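# Snap odd-numbered fruitlets off a branch onto the mat

## Task

Counting from the branch tip, break off the odd-numbered fruitlets (first, third, fifth and onward) and get every one of them onto the mat beneath; letting them fall from the branch is fine. The even-numbered ones must stay attached. Striking any fruitlet hard or pinching one at maximum grip force may cause failure, and a result that holds only because the robot is still supporting something at the end does not count.

## Robot and tools

ROBOT. One arm with six revolute joints and a two-finger parallel gripper, plus a wrist camera. Joint order (column order everywhere): waist, shoulder, elbow, wrist pitch, wrist yaw, wrist roll, then the gripper opening. Stated joint ranges in radians: waist -3.054 to 3.054, shoulder 0.000 to 3.142, elbow 0.000 to 2.356, wrist pitch -1.571 to 1.571, wrist yaw -1.571 to 1.571, wrist roll -3.142 to 3.142. Real ends may differ by up to 0.010 rad either way.

FRAME. Results use the scene frame: origin on the table surface right under the arm base, +z up, +y to the left when facing along +x. The base itself may be slightly tilted. end_effector_position (metres) is the point midway between the finger pads, about 3 to 4 cm behind the fingertips; end_effector_quat_wxyz is the hand orientation. The fingers extend along the gripper's +x and close along its y. Reported hand position can be off, more so at long reach.

execute_actions. Argument "actions" is a list holding zero or one item; optional "pictures" (boolean) controls whether camera images come back (they do by default).
- Empty list {"actions": []}: no motion, just returns the current state.
- Motion: {"rows": [[...], ...], "steps": n}, n from 1 to 15 (default 15), each step 1/30 s. Each row is one list of 7 numbers, all within [-1, 1], used for one step; if there are fewer rows than steps the final row is held. There is a single arm, so one row per step, not one per arm.
- First six numbers are joint offsets, not absolute angles, on a normalized scale: 1.0 equals 0.9615 rad for waist, shoulder and elbow, 1.713 rad for wrist pitch, 1.767 rad for wrist yaw, 1.728 rad for wrist roll. They are measured from the joint angles printed in the most recent result that lists them (before any such result in the scene, or for later calls in the same reply, from the arm's position when the action begins). They are not cumulative from row to row, so all zeros means go back to those reference angles, not stay still.
- Seventh number is the absolute gripper opening: +1 fully open (0.088 m pad gap), empty fingers touch near -0.80, values down to -1 close no further. Full open to closed needs at least about 0.5 s.
- Wait: {"steps": n} with no rows, n up to 300; it returns after that many steps counted from the previous result, with your reply time included.
- A request pushing a joint more than 0.010 rad beyond its range is rejected and nothing moves. Targets beyond a real end are clipped there, and the result prints "joint sent to its limit" (possibly about an earlier action still running). No such line does not prove there is more room.

MOTION LIMITS. Each step the target stays within a fixed lead of the measured angle (0.211 rad waist/shoulder/elbow, 0.213 wrist pitch, 0.267 wrist yaw, 0.228 wrist roll), and targets are scaled back if they would put the hand over 70 mm from where it is. Big moves therefore take several calls. Friction can leave joints short of target, especially at full stretch, and tiny turns may not happen; check the joint readings after each move. Between calls the arm keeps heading to your last row until it nearly stops or a step is held.

RESULT LINES. The state line gives hand pose and linear/angular velocities. Joint positions and Joint velocities list the six joints (rad, rad/s) followed by the pad gap (m, m/s). grip_measured is the measured opening on the command scale; it may be biased by about 1 mm of opening for the whole scene and reads narrower than the true pad position when squeezing something hard (up to about 3 mm, 0.061 on the scale). "joint command not followed" means the clearance check altered or blocked targets (mounting blocks and posts count as arm). HELD marks steps where your row was not fully sent. MOTOR HOT warns from 50 °C; an OVER-TEMPERATURE FAULT at 95 °C freezes the arm, and if it does not cool within 30 to 60 s it loses power and goes limp. A TORQUE FAULT happens when contact torque hits a load limit (waist 17.4, shoulder 21.6, elbow 21.5, wrist pitch 5.67, wrist yaw 5.65, wrist roll 5.3 N m, including held weight): the arm halts 10 s and the rest of the call is dropped.

GRIPPING. To hold, command an opening below grip_measured; about 0.07 below is firm, less is gentler. Never squeeze fruitlets at full force; first contact can spike briefly. Parts under about 3 mm wide get proportionally less force. Finger pad force limit is roughly 34 to 49 N.

OTHER TOOLS. zoom_image: {"camera": one of "cam_head_left", "cam_head_right", "cam_wrist", "region": [x0, y0, x1, y1]} in pixels from the top-left, at most 504 by 504, giving a closer look at that camera's last image. show_instructions: no arguments, returns the scene's reference images. read_manual: optional "section" (only "licences"), returns licence text. finished_scene: {"scene": current scene number}; ends and grades the scene irreversibly, then the next task appears in its result.

CAMERAS. All three are 504x504; calibration (intrinsics, distortion, world-to-camera transforms) is supplied and may be slightly off per scene.

AVOID. Hard hits on fruitlets, full-force pinches, knocking anything off the table, drops and slams, and leaving the arm propping anything at the end. Loose objects may occasionally get a small external nudge. Smooth, low-effort motion is preferred.

Each tool is called after "Emit:" by a JSON object that holds its "name" and its "arguments".

Reference images:

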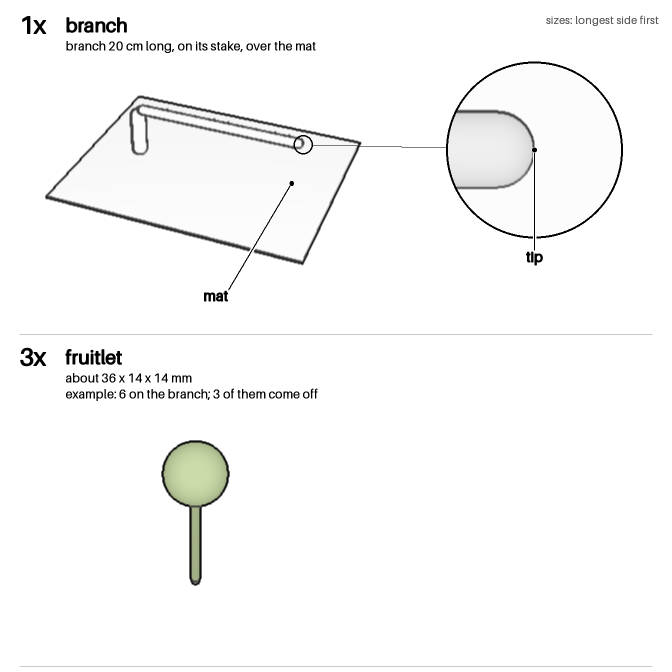

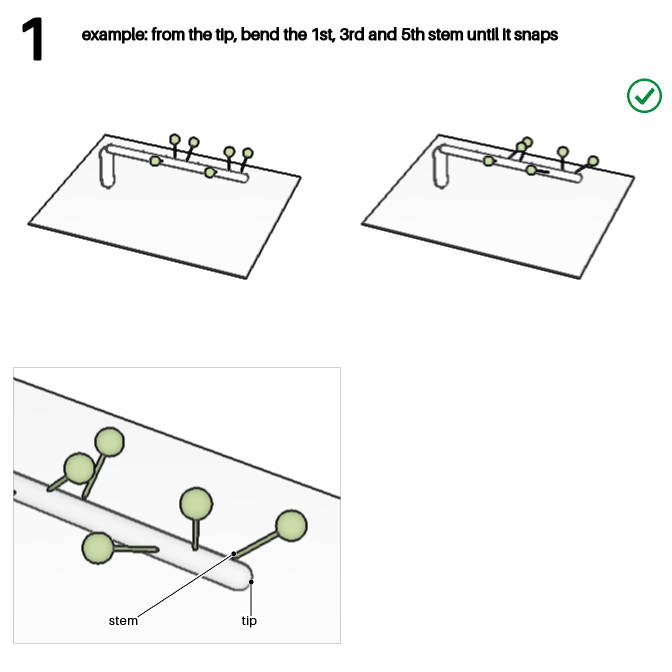

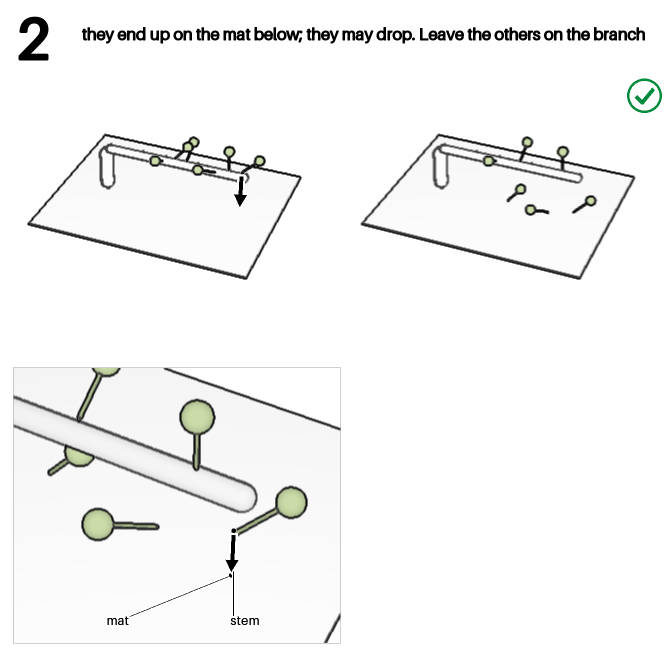

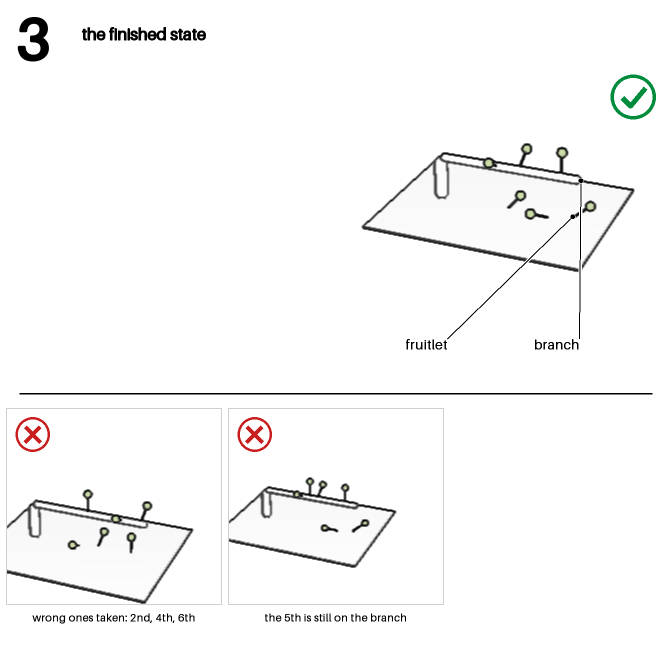

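## Session

Emit:
{"name": "execute_actions", "arguments": {"actions": []}}

Scene clock: 0.00 s of 4200.00 s.
end_effector_position=(+0.3195, -0.0281, +0.3218) grip_measured=-0.010 end_effector_quat_wxyz=(+0.903, +0.430, -0.015, -0.015) end_effector_velocity=(-0.000, +0.003, -0.003) end_effector_angular_velocity=(-0.021, +0.009, +0.016)
Joint positions: [0.658 1.517 0.295 1.272 0.675 0.068 0.039]
Joint velocities: [-0.002 -0.002 -0.002 -0.022 -0.007 -0.007  0.   ]
Motor temperatures (°C, as the motors report them): [22 25 23 24 25 21]
Heat: hottest shoulder 25 °C (+0.0 °C/min).

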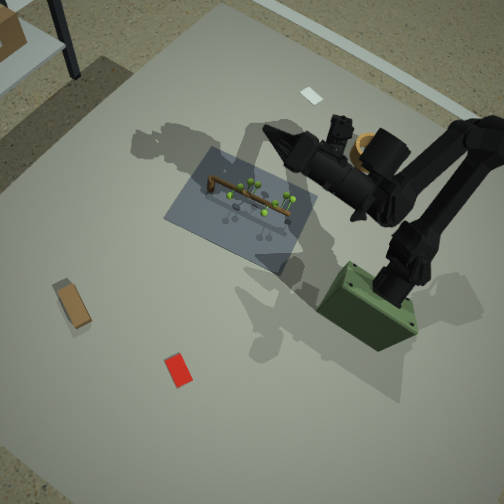

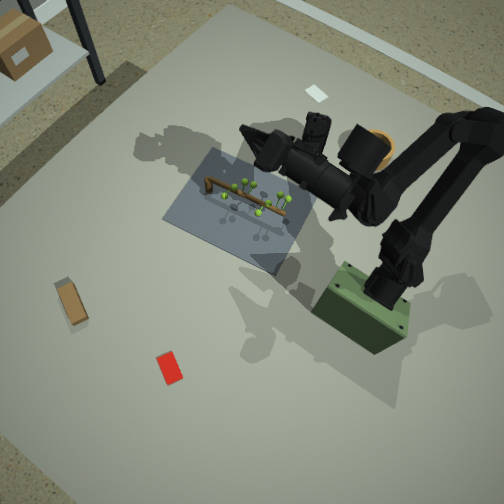

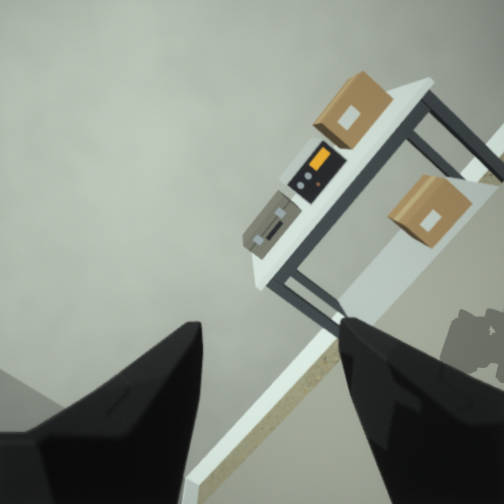

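Emit:
{"name": "zoom_image", "arguments": {"camera": "cam_head_left", "region": [190, 150, 320, 250]}}

Emit:
{"name": "zoom_image", "arguments": {"camera": "cam_head_right", "region": [190, 150, 320, 250]}}

Region (190, 150, 320, 250) of cam_head_left's 504x504 image, scaled by 3.877, with more detail than that image has; it fills the top 388 rows of this view, and the rest is white.

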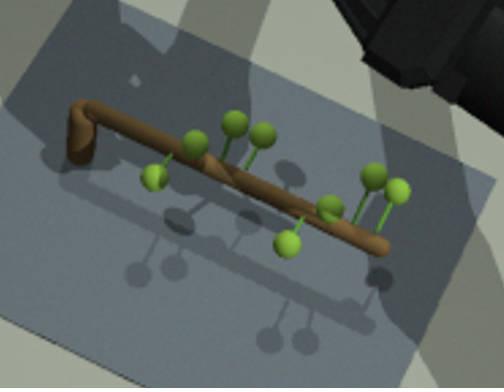

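Region (190, 150, 320, 250) of cam_head_right's 504x504 image, scaled by 3.877, with more detail than that image has; it fills the top 388 rows of this view, and the rest is white.

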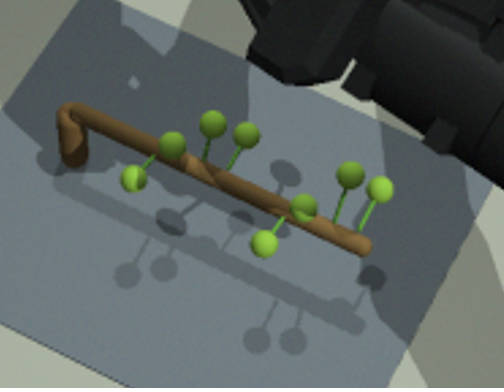

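Emit:
{"name": "execute_actions", "arguments": {"actions": [{"rows": [[-0.012,0.028,0.067,-0.08,0.001,0.01,1],[-0.025,0.055,0.133,-0.16,0.002,0.02,1],[-0.037,0.083,0.2,-0.24,0.003,0.03,1],[-0.05,0.11,0.266,-0.32,0.004,0.04,1],[-0.062,0.139,0.333,-0.4,0.005,0.05,1],[-0.075,0.166,0.4,-0.48,0.006,0.06,1],[-0.087,0.194,0.466,-0.56,0.007,0.07,1],[-0.1,0.22,0.533,-0.64,0.008,0.08,1],[-0.112,0.25,0.6,-0.72,0.008,0.09,1],[-0.124,0.277,0.666,-0.805,0.009,0.096,1]], "steps": 15}], "pictures": false}}

Emit:
{"name": "execute_actions", "arguments": {"actions": [{"steps": 20}], "pictures": false}}

Scene clock: 120.50 s of 4200.00 s.
end_effector_position=(+0.4300, +0.0024, +0.3209) grip_measured=+0.985 end_effector_quat_wxyz=(+0.911, +0.369, +0.182, -0.020) end_effector_velocity=(-0.038, +0.092, -0.158) end_effector_angular_velocity=(-0.685, +0.887, +0.786)
Joint positions: [0.545 1.759 0.91  0.434 0.688 0.223 0.087]
Joint velocities: [-0.042  0.042  0.335 -1.692  0.022  0.051  0.004]
Motor temperatures (°C, as the motors report them): [24 25 27 26 25 21]
Heat: hottest elbow 27 °C (+1.0 °C/min).
Steps of this call (steps 1 to 90: nothing new was sent; then 117.00 s passed at rest; steps 91 to 105: all 15 steps of this action). Readings (joint positions):
91: [0.658 1.518 0.302 1.248 0.676 0.070]
92: [0.654 1.524 0.325 1.192 0.677 0.076]
94: [0.640 1.562 0.407 1.068 0.677 0.098]
98: [0.599 1.658 0.631 0.834 0.682 0.159]
105: the state above

Scene clock: 121.17 s of 4200.00 s.
end_effector_position=(+0.3814, +0.0359, +0.2454) grip_measured=+0.992 end_effector_quat_wxyz=(+0.903, +0.201, +0.378, +0.042) end_effector_velocity=(-0.006, -0.001, -0.004) end_effector_angular_velocity=(-0.022, +0.024, +0.034)
Joint positions: [ 0.544  1.778  0.928 -0.102  0.689  0.229  0.088]
Joint velocities: [-0.002 -0.007  0.002 -0.051 -0.007 -0.007 -0.   ]
Motor temperatures (°C, as the motors report them): [24 25 27 26 25 21]
Heat: hottest elbow 27 °C (+1.0 °C/min).
Steps of this call (steps 1 to 20: the robot went on to your last target). Readings (joint positions):
1: [0.544 1.760 0.919 0.376 0.688 0.224]
2: [0.544 1.762 0.924 0.317 0.688 0.226]
4: [0.544 1.768 0.927 0.199 0.688 0.227]
8: [0.544 1.776 0.927 -0.015 0.688 0.228]
20: the state above

Emit:
{"name": "execute_actions", "arguments": {"actions": [{"rows": [[-0.01,0.02,0.05,-0.1,0.001,0.01,1],[-0.02,0.04,0.1,-0.2,0.002,0.02,1],[-0.03,0.06,0.15,-0.3,0.003,0.03,1],[-0.04,0.08,0.2,-0.4,0.004,0.04,1],[-0.05,0.1,0.25,-0.5,0.005,0.05,1],[-0.06,0.12,0.3,-0.6,0.006,0.06,1],[-0.07,0.14,0.35,-0.7,0.007,0.07,1],[-0.08,0.16,0.4,-0.807,0.008,0.08,1],[-0.09,0.18,0.45,-0.807,0.009,0.09,1],[-0.1,0.2,0.5,-0.807,0.009,0.098,1],[-0.11,0.22,0.55,-0.807,0.009,0.098,1],[-0.12,0.24,0.6,-0.807,0.009,0.098,1],[-0.13,0.26,0.64,-0.807,0.009,0.098,1],[-0.132,0.283,0.675,-0.807,0.009,0.1,1]], "steps": 15}], "pictures": false}}

Emit:
{"name": "execute_actions", "arguments": {"actions": [{"steps": 25}]}}

Scene clock: 134.27 s of 4200.00 s.
end_effector_position=(+0.3995, -0.0150, +0.2374) grip_measured=+0.992 end_effector_quat_wxyz=(+0.814, +0.113, +0.570, +0.013) end_effector_velocity=(-0.033, -0.124, -0.025) end_effector_angular_velocity=(-0.386, +0.822, +0.418)
Joint positions: [ 0.433  2.001  1.503 -0.958  0.704  0.388  0.088]
Joint velocities: [-0.208  0.403  0.965 -1.59  -0.007  0.11  -0.   ]
Motor temperatures (°C, as the motors report them): [25 25 28 26 25 21]
Heat: hottest elbow 28 °C (+1.0 °C/min).
Steps of this call (steps 1 to 15: the robot went on to your last target; steps 16 to 90: nothing new was sent; then 9.60 s passed at rest; steps 91 to 105: all 15 steps of this action). Readings (joint positions):
91: [0.544 1.779 0.937 -0.141 0.689 0.232]
92: [0.542 1.784 0.956 -0.201 0.689 0.239]
94: [0.533 1.807 1.013 -0.321 0.690 0.260]
98: [0.498 1.879 1.183 -0.556 0.696 0.320]
105: the state above

Scene clock: 135.10 s of 4200.00 s.
end_effector_position=(+0.3296, -0.0512, +0.2217) grip_measured=+0.992 end_effector_quat_wxyz=(+0.707, -0.056, +0.703, +0.059) end_effector_velocity=(-0.002, -0.001, -0.001) end_effector_angular_velocity=(+0.003, +0.010, -0.004)
Joint positions: [ 0.42   2.039  1.571 -1.482  0.705  0.396  0.088]
Joint velocities: [-0.002 -0.002 -0.002 -0.007 -0.007  0.007 -0.   ]
Motor temperatures (°C, as the motors report them): [25 25 28 26 25 21]
Heat: hottest elbow 28 °C (+1.0 °C/min).
Steps of this call (steps 1 to 25: the robot went on to your last target). Readings (joint positions):
1: [0.427 2.011 1.529 -1.015 0.705 0.391]
2: [0.423 2.018 1.545 -1.074 0.705 0.393]
4: [0.420 2.027 1.560 -1.192 0.705 0.395]
8: [0.420 2.038 1.564 -1.401 0.705 0.396]
25: the state above
camera_calibration (this result's frames):
cam_wrist: T_world_to_cam=[[0.154919, -0.987709, 0.0207637, -0.0990195], [-0.943124, -0.141603, 0.300776, 0.271411], [-0.294139, -0.0661784, -0.953469, 0.378566], [0, 0, 0, 1]] pos_world=[0.382665, -0.0343171, 0.281373]

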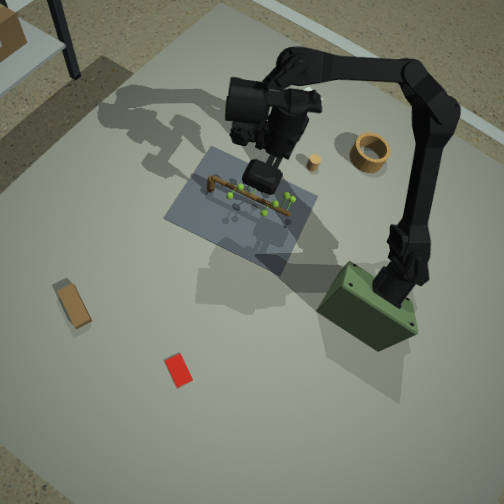

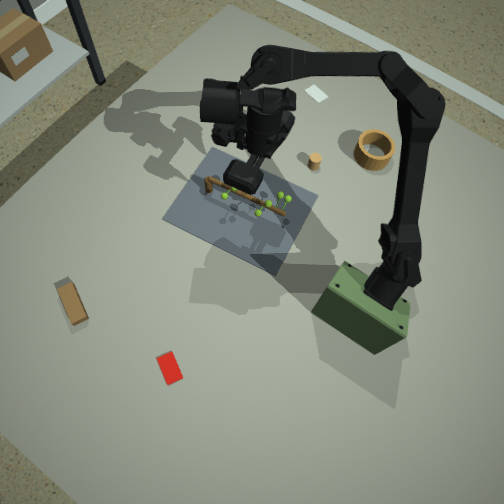

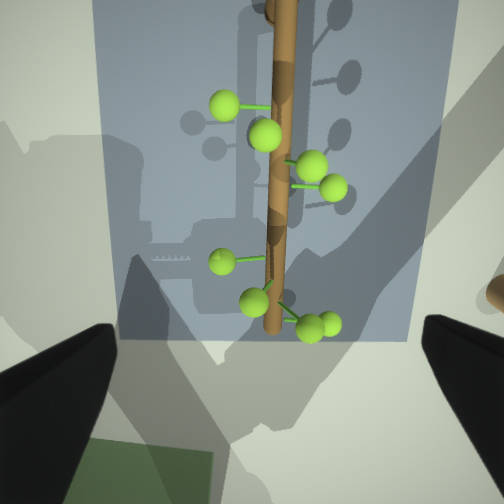

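Emit:
{"name": "zoom_image", "arguments": {"camera": "cam_wrist", "region": [190, 230, 360, 360]}}

Emit:
{"name": "zoom_image", "arguments": {"camera": "cam_wrist", "region": [190, 80, 360, 210]}}

Region (190, 230, 360, 360) of cam_wrist's 504x504 image, scaled by 2.965, with more detail than that image has; it fills the top 385 rows of this view, and the rest is white.

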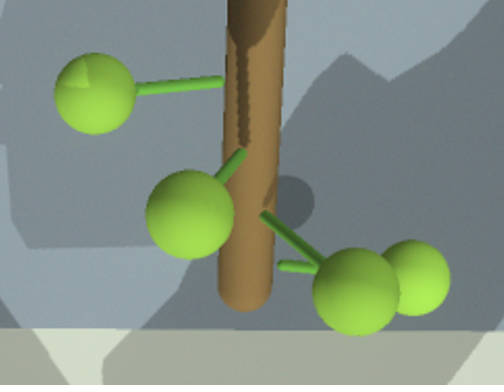

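Region (190, 80, 360, 210) of cam_wrist's 504x504 image, scaled by 2.965, with more detail than that image has; it fills the top 385 rows of this view, and the rest is white.

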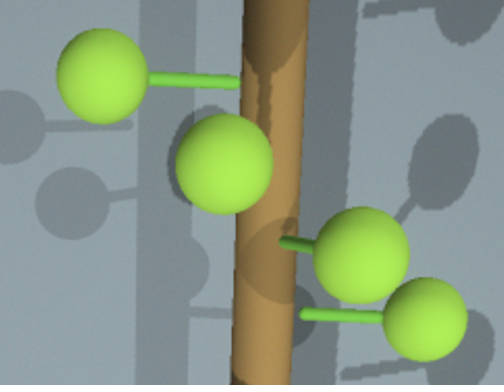

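Emit:
{"name": "execute_actions", "arguments": {"actions": [{"rows": [[-0.002,-0.008,-0.032,0.014,0,-0.02,1],[-0.004,-0.015,-0.063,0.028,0.001,-0.04,1],[-0.006,-0.023,-0.095,0.042,0.001,-0.06,1],[-0.008,-0.03,-0.127,0.056,0.002,-0.08,1],[-0.01,-0.038,-0.158,0.07,0.002,-0.1,1],[-0.012,-0.046,-0.19,0.084,0.002,-0.12,1],[-0.015,-0.053,-0.222,0.098,0.003,-0.14,1],[-0.017,-0.061,-0.254,0.112,0.003,-0.16,1],[-0.019,-0.069,-0.285,0.126,0.004,-0.18,1],[-0.021,-0.076,-0.317,0.14,0.004,-0.2,1],[-0.023,-0.084,-0.349,0.154,0.005,-0.22,1],[-0.025,-0.092,-0.38,0.168,0.005,-0.24,1],[-0.027,-0.099,-0.412,0.182,0.005,-0.26,1],[-0.029,-0.107,-0.444,0.196,0.006,-0.275,1],[-0.033,-0.116,-0.476,0.211,0.007,-0.29,1]], "steps": 15}], "pictures": false}}

Emit:
{"name": "execute_actions", "arguments": {"actions": [{"steps": 15}]}}

Scene clock: 255.60 s of 4200.00 s.
end_effector_position=(+0.2899, -0.0272, +0.1634) grip_measured=+0.992 end_effector_quat_wxyz=(+0.680, -0.195, +0.679, +0.197) end_effector_velocity=(-0.126, +0.031, -0.137) end_effector_angular_velocity=(-0.017, +0.029, +0.821)
Joint positions: [ 0.401  1.956  1.201 -1.186  0.712 -0.022  0.088]
Joint velocities: [-0.066 -0.242 -0.901  0.667  0.022 -0.872  0.   ]
Motor temperatures (°C, as the motors report them): [30 27 28 24 25 21]
Heat: hottest waist 30 °C (+1.0 °C/min).
Steps of this call (steps 1 to 15: the robot went on to your last target; steps 16 to 90: nothing new was sent; then 117.00 s passed at rest; steps 91 to 105: all 15 steps of this action). Readings (joint positions):
91: [0.420 2.039 1.569 -1.480 0.705 0.395]
92: [0.420 2.037 1.560 -1.468 0.705 0.380]
94: [0.420 2.027 1.524 -1.434 0.706 0.333]
98: [0.416 2.006 1.412 -1.350 0.707 0.210]
105: the state above

Scene clock: 256.10 s of 4200.00 s.
end_effector_position=(+0.2793, -0.0248, +0.1512) grip_measured=+0.992 end_effector_quat_wxyz=(+0.673, -0.219, +0.672, +0.220) end_effector_velocity=(-0.005, -0.001, -0.003) end_effector_angular_velocity=(-0.000, +0.020, +0.013)
Joint positions: [ 0.393  1.935  1.123 -1.123  0.715 -0.099  0.088]
Joint velocities: [-0.007 -0.002 -0.012 -0.007 -0.007 -0.007 -0.   ]
Motor temperatures (°C, as the motors report them): [30 27 28 24 25 21]
Heat: hottest waist 30 °C (+1.0 °C/min).
Steps of this call (steps 1 to 15: the robot went on to your last target). Readings (joint positions):
1: [0.399 1.950 1.176 -1.169 0.713 -0.045]
2: [0.396 1.946 1.157 -1.157 0.713 -0.062]
4: [0.394 1.944 1.136 -1.140 0.713 -0.081]
8: [0.393 1.938 1.125 -1.127 0.715 -0.095]
15: the state above
camera_calibration (this result's frames):
cam_wrist: T_world_to_cam=[[0.582797, -0.81226, 0.0241163, -0.179315], [-0.778151, -0.54928, 0.304586, 0.192168], [-0.234157, -0.196278, -0.952179, 0.278154], [0, 0, 0, 1]] pos_world=[0.319171, 0.0144984, 0.210645]

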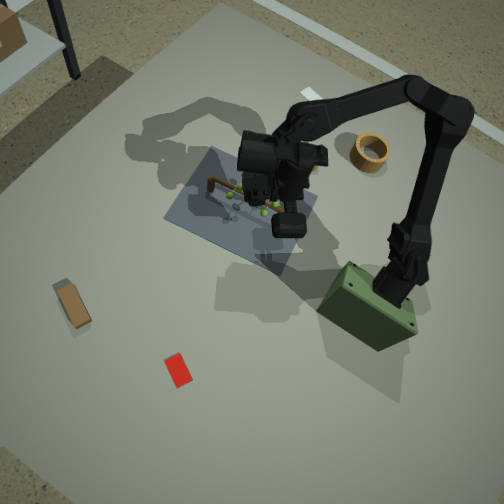

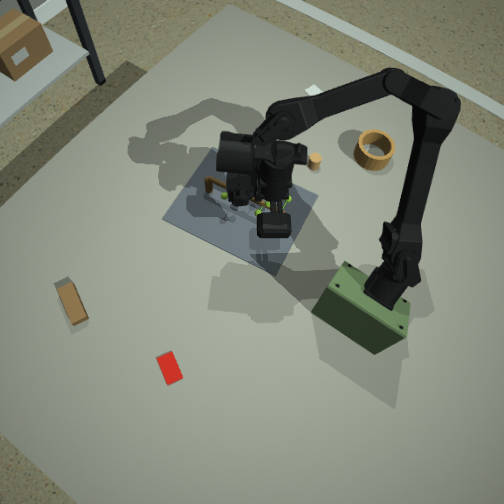

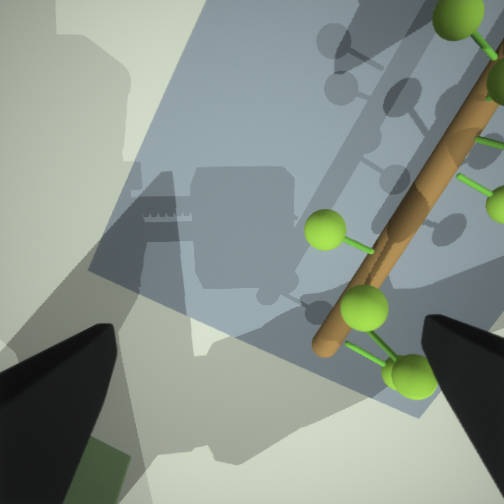

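Emit:
{"name": "execute_actions", "arguments": {"actions": [{"rows": [[-0.008,0,-0.008,0.004,0.001,-0.003,1],[-0.011,0,-0.012,0.007,0.002,-0.005,1],[-0.014,0,-0.016,0.011,0.002,-0.007,1],[-0.017,0,-0.02,0.015,0.003,-0.009,1],[-0.021,0,-0.024,0.018,0.003,-0.012,1],[-0.024,0,-0.028,0.022,0.004,-0.014,1],[-0.027,0,-0.032,0.025,0.004,-0.016,1],[-0.03,0,-0.036,0.029,0.005,-0.018,1],[-0.033,0,-0.04,0.033,0.005,-0.02,1],[-0.036,0,-0.044,0.036,0.006,-0.023,1],[-0.039,0,-0.048,0.04,0.006,-0.025,1],[-0.042,0,-0.052,0.044,0.007,-0.027,1],[-0.045,0,-0.056,0.047,0.007,-0.029,1]], "steps": 15}], "pictures": false}}

Emit:
{"name": "execute_actions", "arguments": {"actions": [{"steps": 12}]}}

Scene clock: 288.80 s of 4200.00 s.
end_effector_position=(+0.2796, -0.0257, +0.1369) grip_measured=+0.992 end_effector_quat_wxyz=(+0.674, -0.216, +0.672, +0.219) end_effector_velocity=(-0.007, -0.002, -0.023) end_effector_angular_velocity=(+0.012, +0.032, +0.000)
Joint positions: [ 0.358  1.935  1.082 -1.053  0.725 -0.139  0.088]
Joint velocities: [-0.056 -0.002 -0.066  0.081 -0.007 -0.051 -0.   ]
Motor temperatures (°C, as the motors report them): [29 28 27 24 25 21]
Heat: hottest waist 29 °C (-1.0 °C/min).
Steps of this call (steps 1 to 15: the robot went on to your last target; steps 16 to 90: nothing new was sent; then 29.20 s passed at rest; steps 91 to 105: all 15 steps of this action). Readings (joint positions):
91: [0.393 1.935 1.122 -1.122 0.715 -0.099]
92: [0.393 1.935 1.122 -1.120 0.716 -0.100]
94: [0.389 1.935 1.119 -1.111 0.717 -0.104]
98: [0.378 1.935 1.107 -1.091 0.720 -0.116]
105: the state above

Scene clock: 289.20 s of 4200.00 s.
end_effector_position=(+0.2795, -0.0256, +0.1355) grip_measured=+0.992 end_effector_quat_wxyz=(+0.674, -0.216, +0.672, +0.219) end_effector_velocity=(-0.003, -0.001, -0.000) end_effector_angular_velocity=(+0.004, +0.010, +0.011)
Joint positions: [ 0.356  1.935  1.078 -1.045  0.725 -0.144  0.088]
Joint velocities: [-0.002 -0.007 -0.007 -0.007 -0.007 -0.007  0.   ]
Motor temperatures (°C, as the motors report them): [29 28 27 24 25 21]
Heat: hottest waist 29 °C (-1.0 °C/min).
Steps of this call (steps 1 to 12: the robot went on to your last target). Readings (joint positions):
1: [0.357 1.935 1.080 -1.051 0.725 -0.141]
2: [0.356 1.935 1.079 -1.049 0.725 -0.142]
4: [0.356 1.935 1.078 -1.047 0.725 -0.143]
8: [0.356 1.935 1.078 -1.045 0.725 -0.144]
12: the state above
camera_calibration (this result's frames):
cam_wrist: T_world_to_cam=[[0.579594, -0.814616, 0.0217066, -0.178559], [-0.780327, -0.547127, 0.30289, 0.197543], [-0.234863, -0.192491, -0.952778, 0.263415], [0, 0, 0, 1]] pos_world=[0.319506, 0.0133286, 0.195018]

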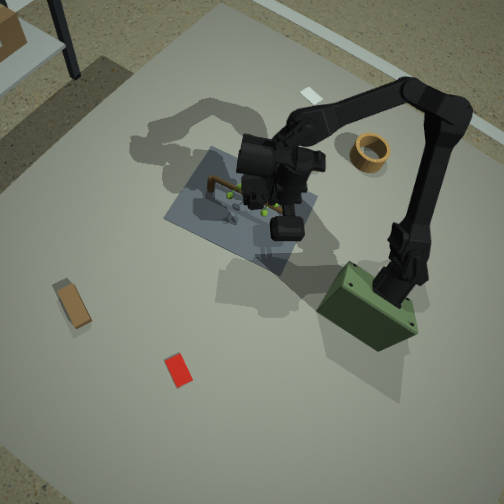

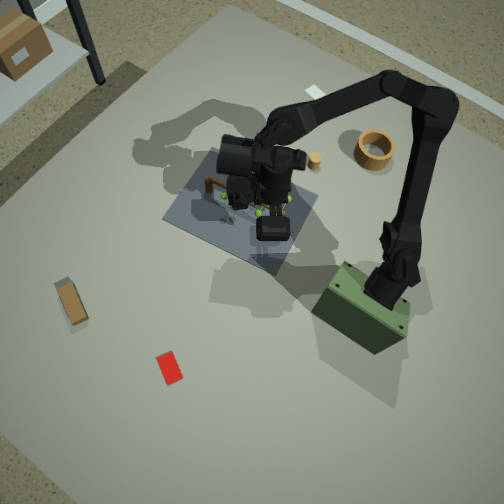

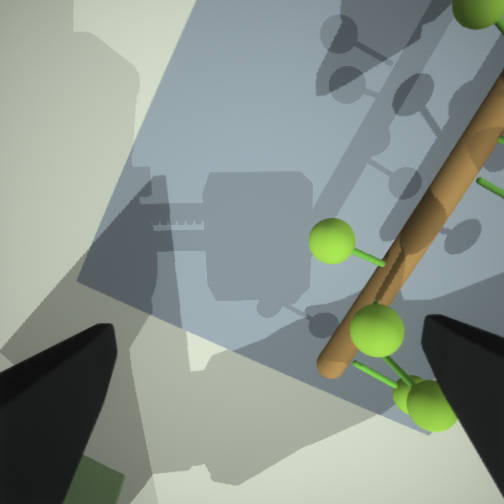

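Emit:
{"name": "execute_actions", "arguments": {"actions": [{"rows": [[-0.01,0,-0.013,0.006,0.002,-0.005,1],[-0.014,0,-0.018,0.01,0.003,-0.008,1],[-0.017,0,-0.023,0.014,0.004,-0.01,1],[-0.021,0,-0.028,0.019,0.004,-0.013,1],[-0.025,0,-0.033,0.023,0.005,-0.016,1],[-0.028,0,-0.038,0.027,0.006,-0.018,1],[-0.032,0,-0.043,0.031,0.006,-0.021,1],[-0.036,0,-0.048,0.036,0.007,-0.023,1],[-0.039,0,-0.053,0.04,0.008,-0.026,1],[-0.043,0,-0.058,0.044,0.008,-0.029,1],[-0.047,0,-0.063,0.048,0.009,-0.031,1],[-0.05,0,-0.068,0.053,0.01,-0.034,1],[-0.054,0,-0.073,0.057,0.01,-0.036,1],[-0.058,0,-0.078,0.061,0.011,-0.039,1],[-0.061,0,-0.083,0.065,0.012,-0.042,1]], "steps": 15}], "pictures": false}}

Emit:
{"name": "execute_actions", "arguments": {"actions": [{"steps": 12}]}}

Scene clock: 310.07 s of 4200.00 s.
end_effector_position=(+0.2770, -0.0276, +0.1164) grip_measured=+0.992 end_effector_quat_wxyz=(+0.672, -0.218, +0.673, +0.219) end_effector_velocity=(-0.017, -0.007, -0.046) end_effector_angular_velocity=(-0.007, +0.041, +0.048)
Joint positions: [ 0.311  1.935  1.019 -0.954  0.741 -0.199  0.088]
Joint velocities: [-0.11  -0.007 -0.149  0.183  0.022 -0.154  0.   ]
Motor temperatures (°C, as the motors report them): [29 28 27 24 25 21]
Heat: hottest waist 29 °C (-1.0 °C/min).
Steps of this call (steps 1 to 15: the robot went on to your last target; steps 16 to 90: nothing new was sent; then 17.37 s passed at rest; steps 91 to 105: all 15 steps of this action). Readings (joint positions):
91: [0.355 1.935 1.077 -1.043 0.726 -0.145]
92: [0.354 1.935 1.075 -1.039 0.727 -0.147]
94: [0.349 1.935 1.070 -1.029 0.729 -0.152]
98: [0.335 1.935 1.053 -1.004 0.733 -0.168]
105: the state above

Scene clock: 310.47 s of 4200.00 s.
end_effector_position=(+0.2760, -0.0282, +0.1124) grip_measured=+0.992 end_effector_quat_wxyz=(+0.671, -0.219, +0.673, +0.219) end_effector_velocity=(-0.001, -0.002, -0.000) end_effector_angular_velocity=(-0.009, +0.004, +0.011)
Joint positions: [ 0.302  1.935  1.007 -0.936  0.745 -0.211  0.088]
Joint velocities: [-0.002 -0.002 -0.002 -0.007  0.007 -0.007 -0.   ]
Motor temperatures (°C, as the motors report them): [29 28 27 24 25 21]
Heat: hottest waist 29 °C (-1.0 °C/min).
Steps of this call (steps 1 to 12: the robot went on to your last target). Readings (joint positions):
1: [0.307 1.935 1.015 -0.949 0.742 -0.203]
2: [0.305 1.935 1.012 -0.945 0.743 -0.205]
4: [0.302 1.935 1.008 -0.941 0.744 -0.208]
8: [0.302 1.935 1.007 -0.937 0.745 -0.210]
12: the state above
camera_calibration (this result's frames):
cam_wrist: T_world_to_cam=[[0.582623, -0.812401, 0.0235568, -0.179087], [-0.777076, -0.548329, 0.309011, 0.198783], [-0.238124, -0.198342, -0.950767, 0.240595], [0, 0, 0, 1]] pos_world=[0.316101, 0.0112287, 0.171543]

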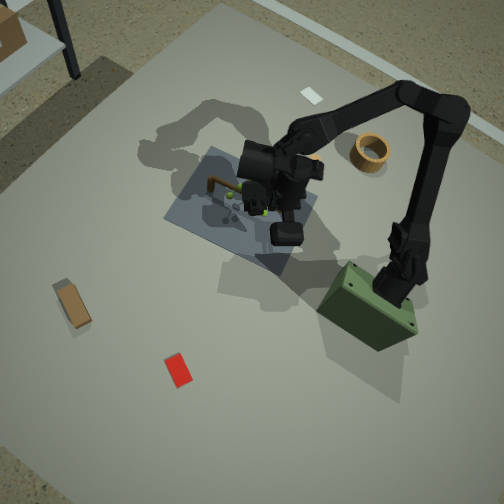

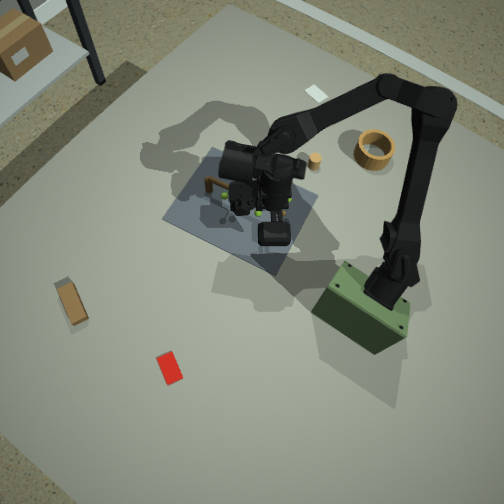

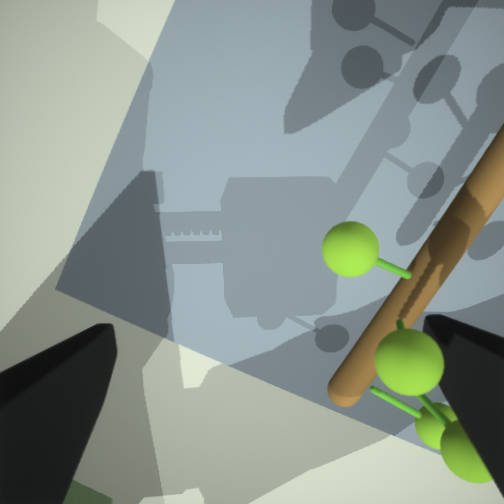

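Emit:
{"name": "execute_actions", "arguments": {"actions": [{"rows": [[0,0,0,0,0,0,0.95],[0,0,0,0,0,0,0.925],[0,0,0,0,0,0,0.9],[0,0,0,0,0,0,0.88],[0,0,0,0,0,0,0.86],[0,0,0,0,0,0,0.84],[0,0,0,0,0,0,0.82],[0,0,0,0,0,0,0.8],[0,0,0,0,0,0,0.78],[0,0,0,0,0,0,0.76],[0,0,0,0,0,0,0.74],[0,0,0,0,0,0,0.72],[0,0,0,0,0,0,0.7],[0,0,0,0,0,0,0.68],[0,0,0,0,0,0,0.66]], "steps": 15}], "pictures": false}}

Emit:
{"name": "execute_actions", "arguments": {"actions": [{"rows": [[0,0,0,0,0,0,0.64],[0,0,0,0,0,0,0.62],[0,0,0,0,0,0,0.6],[0,0,0,0,0,0,0.58],[0,0,0,0,0,0,0.56],[0,0,0,0,0,0,0.54],[0,0,0,0,0,0,0.52],[0,0,0,0,0,0,0.5],[0,0,0,0,0,0,0.48],[0,0,0,0,0,0,0.46],[0,0,0,0,0,0,0.44],[0,0,0,0,0,0,0.42],[0,0,0,0,0,0,0.4]], "steps": 15}]}}

Scene clock: 324.50 s of 4200.00 s.
end_effector_position=(+0.2761, -0.0281, +0.1124) grip_measured=+0.717 end_effector_quat_wxyz=(+0.672, -0.219, +0.673, +0.219) end_effector_velocity=(-0.002, -0.001, -0.001) end_effector_angular_velocity=(+0.005, +0.013, +0.007)
Joint positions: [ 0.302  1.935  1.007 -0.936  0.745 -0.211  0.074]
Joint velocities: [-0.007 -0.002 -0.002 -0.007 -0.007 -0.007 -0.029]
Motor temperatures (°C, as the motors report them): [29 28 26 24 25 21]
Heat: hottest waist 29 °C (-1.0 °C/min).
Steps of this call (steps 1 to 30: the robot went on to your last target; steps 31 to 90: nothing new was sent; then 10.53 s passed at rest; steps 91 to 105: all 15 steps of this action). Readings (joint positions):
91: [0.302 1.935 1.007 -0.936 0.745 -0.211]
92: [0.302 1.935 1.007 -0.936 0.745 -0.211]
94: [0.302 1.935 1.007 -0.936 0.745 -0.211]
98: [0.302 1.935 1.007 -0.936 0.745 -0.211]
105: the state above

Scene clock: 325.00 s of 4200.00 s.
end_effector_position=(+0.2761, -0.0281, +0.1124) grip_measured=+0.430 end_effector_quat_wxyz=(+0.672, -0.219, +0.673, +0.219) end_effector_velocity=(-0.001, -0.000, +0.000) end_effector_angular_velocity=(+0.006, +0.006, +0.007)
Joint positions: [ 0.302  1.935  1.007 -0.936  0.745 -0.211  0.06 ]
Joint velocities: [-0.002 -0.002  0.002 -0.007 -0.007 -0.007 -0.014]
Motor temperatures (°C, as the motors report them): [29 28 26 24 25 21]
Heat: hottest waist 29 °C (-1.0 °C/min).
Steps of this call (steps 1 to 15: all 15 steps of this action). Readings (joint positions):
1: [0.302 1.935 1.007 -0.936 0.745 -0.211]
2: [0.302 1.935 1.007 -0.936 0.745 -0.211]
4: [0.302 1.935 1.007 -0.936 0.745 -0.211]
8: [0.302 1.935 1.007 -0.936 0.745 -0.211]
15: the state above
camera_calibration (this result's frames):
cam_wrist: T_world_to_cam=[[0.582717, -0.812332, 0.0236132, -0.179131], [-0.777088, -0.54846, 0.308749, 0.198875], [-0.237856, -0.198263, -0.95085, 0.240553], [0, 0, 0, 1]] pos_world=[0.316143, 0.0112545, 0.171557]

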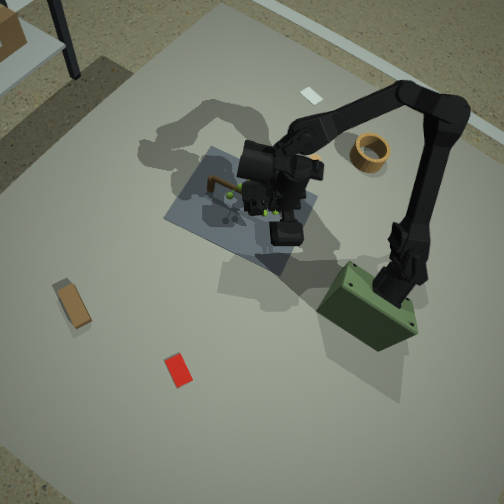

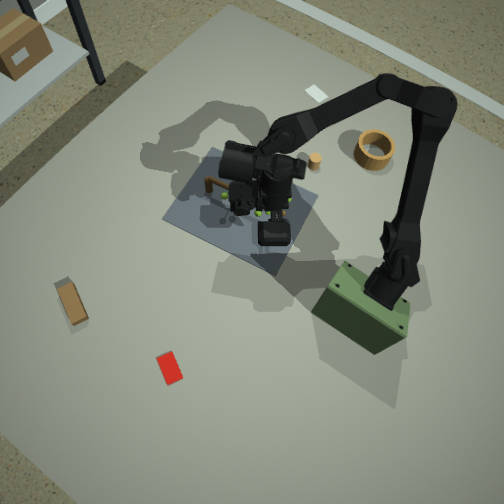

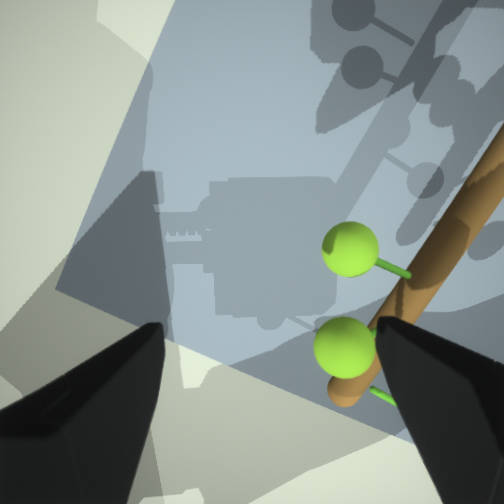

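Bending works. Continue.

Emit:
{"name": "execute_actions", "arguments": {"actions": [{"rows": [[0,0,0,0,0,0,0.385],[0,0,0,0,0,0,0.37],[0,0,0,0,0,0,0.355],[0,0,0,0,0,0,0.34],[0,0,0,0,0,0,0.325],[0,0,0,0,0,0,0.31],[0,0,0,0,0,0,0.295],[0,0,0,0,0,0,0.28],[0,0,0,0,0,0,0.265],[0,0,0,0,0,0,0.25],[0,0,0,0,0,0,0.235],[0,0,0,0,0,0,0.22],[0,0,0,0,0,0,0.2]], "steps": 15}]}}

Scene clock: 330.73 s of 4200.00 s.
end_effector_position=(+0.2761, -0.0281, +0.1124) grip_measured=+0.225 end_effector_quat_wxyz=(+0.672, -0.219, +0.673, +0.219) end_effector_velocity=(-0.001, -0.001, -0.001) end_effector_angular_velocity=(+0.005, +0.013, +0.007)
Joint positions: [ 0.302  1.935  1.007 -0.936  0.745 -0.211  0.05 ]
Joint velocities: [-0.007  0.002  0.002 -0.007 -0.007 -0.007 -0.012]
Motor temperatures (°C, as the motors report them): [29 28 27 24 25 21]
Heat: hottest waist 29 °C (-1.0 °C/min).
Steps of this call (steps 1 to 15: the robot went on to your last target; steps 16 to 90: nothing new was sent; then 2.23 s passed at rest; steps 91 to 105: all 15 steps of this action). Readings (joint positions):
91: [0.302 1.935 1.007 -0.936 0.745 -0.211]
92: [0.302 1.935 1.007 -0.936 0.745 -0.211]
94: [0.302 1.935 1.007 -0.936 0.745 -0.211]
98: [0.302 1.935 1.007 -0.936 0.745 -0.211]
105: the state above
camera_calibration (this result's frames):
cam_wrist: T_world_to_cam=[[0.582717, -0.812332, 0.0236132, -0.179131], [-0.777088, -0.54846, 0.308749, 0.198875], [-0.237856, -0.198263, -0.95085, 0.240553], [0, 0, 0, 1]] pos_world=[0.316143, 0.0112545, 0.171557]

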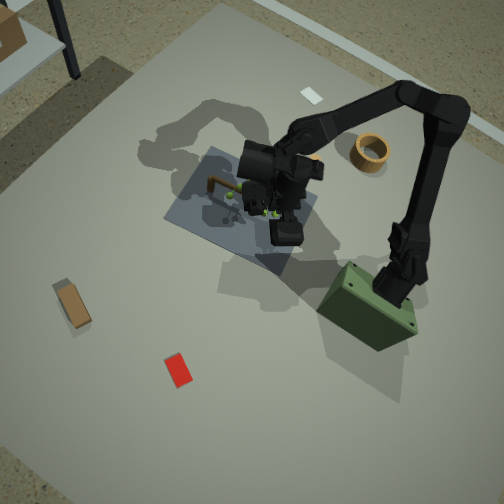

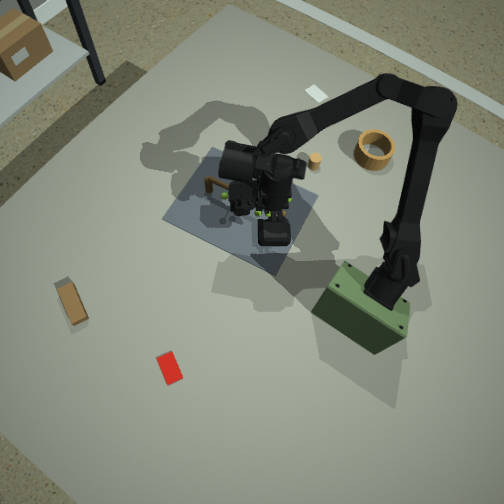

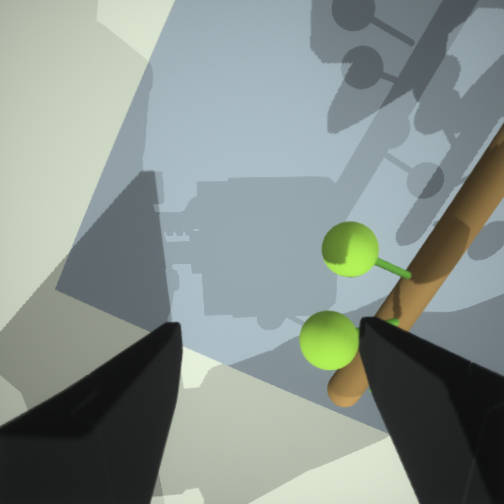

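Emit:
{"name": "execute_actions", "arguments": {"actions": [{"rows": [[0,0,0,0,0,0,0.185],[0,0,0,0,0,0,0.17],[0,0,0,0,0,0,0.155],[0,0,0,0,0,0,0.14],[0,0,0,0,0,0,0.125],[0,0,0,0,0,0,0.11],[0,0,0,0,0,0,0.095],[0,0,0,0,0,0,0.08],[0,0,0,0,0,0,0.065],[0,0,0,0,0,0,0.05],[0,0,0,0,0,0,0.035],[0,0,0,0,0,0,0.02],[0,0,0,0,0,0,0.0]], "steps": 15}]}}

Scene clock: 343.73 s of 4200.00 s.
end_effector_position=(+0.2763, -0.0286, +0.1124) grip_measured=+0.025 end_effector_quat_wxyz=(+0.672, -0.220, +0.673, +0.218) end_effector_velocity=(+0.001, -0.001, -0.000) end_effector_angular_velocity=(-0.005, -0.006, +0.001)
Joint positions: [ 0.302  1.935  1.007 -0.936  0.748 -0.211  0.04 ]
Joint velocities: [-0.002 -0.002 -0.002  0.007  0.007 -0.007 -0.012]
Motor temperatures (°C, as the motors report them): [29 28 27 24 25 21]
Heat: hottest waist 29 °C (+0.0 °C/min).
Steps of this call (steps 1 to 15: the robot went on to your last target; steps 16 to 90: nothing new was sent; then 9.50 s passed at rest; steps 91 to 105: all 15 steps of this action). Readings (joint positions):
91: [0.302 1.935 1.007 -0.936 0.745 -0.211]
92: [0.302 1.935 1.007 -0.936 0.745 -0.211]
94: [0.302 1.935 1.007 -0.936 0.745 -0.211]
98: [0.302 1.935 1.007 -0.936 0.745 -0.211]
105: the state above
camera_calibration (this result's frames):
cam_wrist: T_world_to_cam=[[0.582688, -0.812248, 0.0269743, -0.180004], [-0.777515, -0.547496, 0.309384, 0.198854], [-0.236528, -0.201247, -0.950555, 0.240024], [0, 0, 0, 1]] pos_world=[0.31627, 0.0109683, 0.17149]

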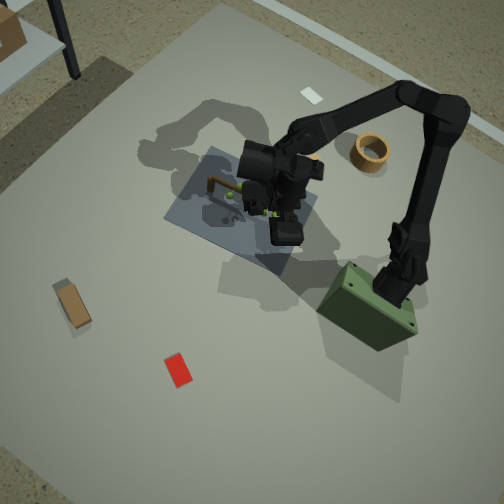

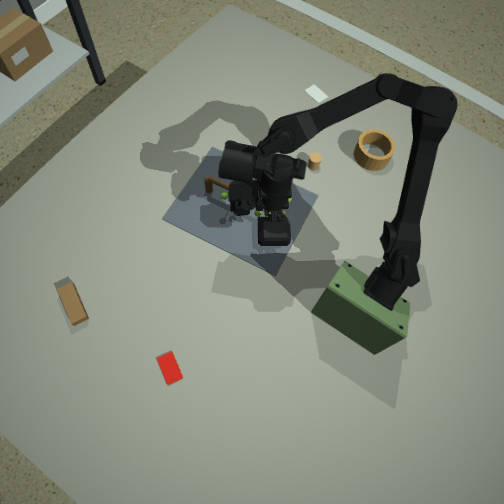

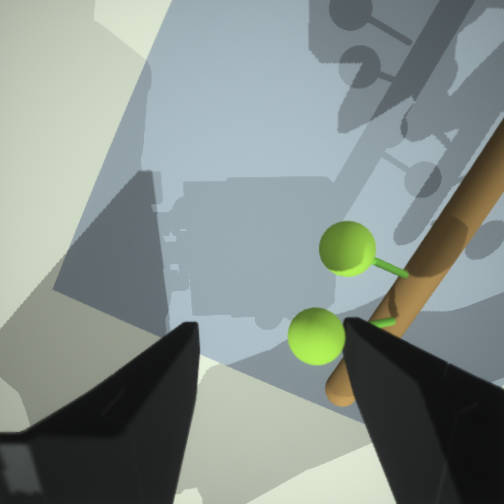

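Emit:
{"name": "execute_actions", "arguments": {"actions": [{"rows": [[-0.007,0,-0.009,0.003,0,-0.003,0.05],[-0.008,0,-0.011,0.005,0,-0.004,0.06],[-0.01,0,-0.013,0.007,0,-0.005,0.06],[-0.011,0,-0.015,0.009,0,-0.006,0.06],[-0.013,0,-0.016,0.01,0.001,-0.007,0.06],[-0.014,0,-0.018,0.012,0.001,-0.008,0.06],[-0.016,0,-0.02,0.014,0.001,-0.009,0.06],[-0.017,0,-0.022,0.016,0.001,-0.01,0.06],[-0.019,0,-0.024,0.018,0.001,-0.011,0.06],[-0.02,0,-0.026,0.02,0.002,-0.012,0.06],[-0.022,0,-0.028,0.022,0.002,-0.013,0.06],[-0.023,0,-0.029,0.023,0.002,-0.014,0.06],[-0.025,0,-0.031,0.025,0.002,-0.015,0.06]], "steps": 15}], "pictures": false}}

Emit:
{"name": "execute_actions", "arguments": {"actions": [{"steps": 12}]}}

Scene clock: 359.50 s of 4200.00 s.
end_effector_position=(+0.2758, -0.0289, +0.1057) grip_measured=+0.056 end_effector_quat_wxyz=(+0.673, -0.217, +0.673, +0.217) end_effector_velocity=(-0.008, -0.003, -0.011) end_effector_angular_velocity=(+0.005, +0.030, +0.005)
Joint positions: [ 0.285  1.935  0.987 -0.899  0.75  -0.23   0.042]
Joint velocities: [-0.032 -0.002 -0.032  0.022 -0.007 -0.022  0.   ]
Motor temperatures (°C, as the motors report them): [30 28 27 24 25 21]
Heat: hottest waist 30 °C (+1.0 °C/min).
Steps of this call (steps 1 to 15: the robot went on to your last target; steps 16 to 90: nothing new was sent; then 12.27 s passed at rest; steps 91 to 105: all 15 steps of this action). Readings (joint positions):
91: [0.302 1.935 1.007 -0.936 0.750 -0.211]
92: [0.301 1.935 1.007 -0.935 0.750 -0.211]
94: [0.300 1.935 1.006 -0.929 0.750 -0.212]
98: [0.296 1.935 1.000 -0.918 0.750 -0.219]
105: the state above

Scene clock: 359.90 s of 4200.00 s.
end_effector_position=(+0.2757, -0.0289, +0.1051) grip_measured=+0.056 end_effector_quat_wxyz=(+0.673, -0.217, +0.673, +0.217) end_effector_velocity=(+0.000, +0.001, -0.000) end_effector_angular_velocity=(+0.009, -0.000, -0.014)
Joint positions: [ 0.283  1.935  0.985 -0.895  0.75  -0.232  0.042]
Joint velocities: [-0.002 -0.002 -0.002  0.007 -0.007  0.007 -0.   ]
Motor temperatures (°C, as the motors report them): [30 28 27 24 25 21]
Heat: hottest waist 30 °C (+1.0 °C/min).
Steps of this call (steps 1 to 12: the robot went on to your last target). Readings (joint positions):
1: [0.284 1.935 0.987 -0.898 0.750 -0.230]
2: [0.283 1.935 0.986 -0.897 0.750 -0.231]
4: [0.283 1.935 0.986 -0.896 0.750 -0.231]
8: [0.283 1.935 0.985 -0.895 0.750 -0.232]
12: the state above
camera_calibration (this result's frames):
cam_wrist: T_world_to_cam=[[0.578179, -0.815564, 0.0237361, -0.178219], [-0.780583, -0.544444, 0.307036, 0.201694], [-0.237485, -0.19605, -0.951402, 0.233419], [0, 0, 0, 1]] pos_world=[0.315915, 0.0102241, 0.164378]

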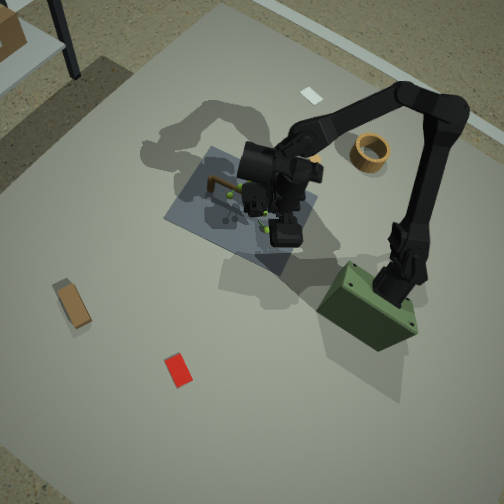

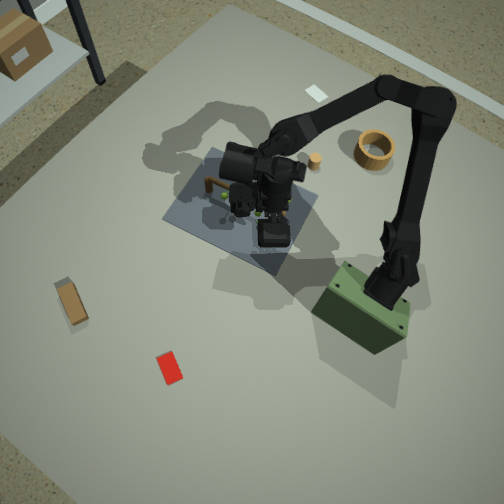

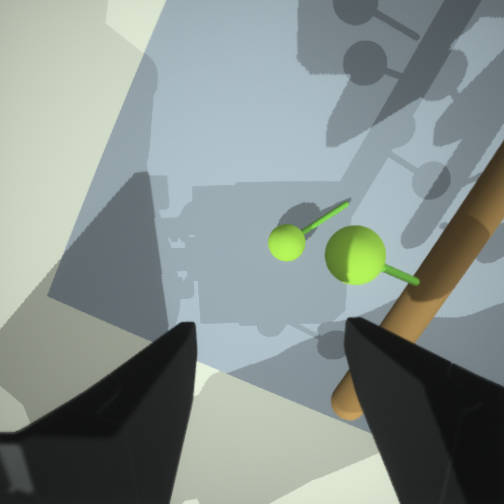

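Emit:
{"name": "execute_actions", "arguments": {"actions": [{"rows": [[0.012,0,0.017,-0.011,-0.002,0.006,0.06],[0.021,0,0.028,-0.022,-0.003,0.012,0.06],[0.03,0,0.039,-0.033,-0.005,0.018,0.06],[0.039,0,0.05,-0.044,-0.006,0.025,0.06],[0.048,0,0.061,-0.055,-0.008,0.031,0.06],[0.057,0,0.072,-0.066,-0.01,0.037,0.06],[0.066,0,0.083,-0.077,-0.011,0.043,0.06],[0.075,0,0.094,-0.088,-0.013,0.05,0.06],[0.084,0,0.105,-0.099,-0.014,0.056,0.06],[0.093,0,0.116,-0.11,-0.016,0.062,0.06],[0.102,0,0.127,-0.121,-0.018,0.068,0.06],[0.113,0,0.142,-0.131,-0.019,0.075,0.06]], "steps": 15}], "pictures": false}}

Scene clock: 401.77 s of 4200.00 s.
end_effector_position=(+0.2792, -0.0242, +0.1474) grip_measured=+0.056 end_effector_quat_wxyz=(+0.673, -0.223, +0.669, +0.221) end_effector_velocity=(+0.011, +0.009, +0.050) end_effector_angular_velocity=(+0.024, -0.049, -0.014)
Joint positions: [ 0.388  1.935  1.108 -1.1    0.721 -0.117  0.042]
Joint velocities: [ 0.115 -0.002  0.144 -0.168 -0.037  0.11  -0.   ]
Motor temperatures (°C, as the motors report them): [29 28 26 24 25 21]
Heat: hottest waist 29 °C (+0.0 °C/min).
Steps of this call (steps 1 to 15: the robot went on to your last target; steps 16 to 90: nothing new was sent; then 38.37 s passed at rest; steps 91 to 105: all 15 steps of this action). Readings (joint positions):
91: [0.284 1.935 0.986 -0.896 0.750 -0.232]
92: [0.286 1.935 0.989 -0.904 0.750 -0.231]
94: [0.298 1.935 1.001 -0.932 0.747 -0.217]
98: [0.333 1.935 1.043 -0.997 0.737 -0.178]
105: the state above


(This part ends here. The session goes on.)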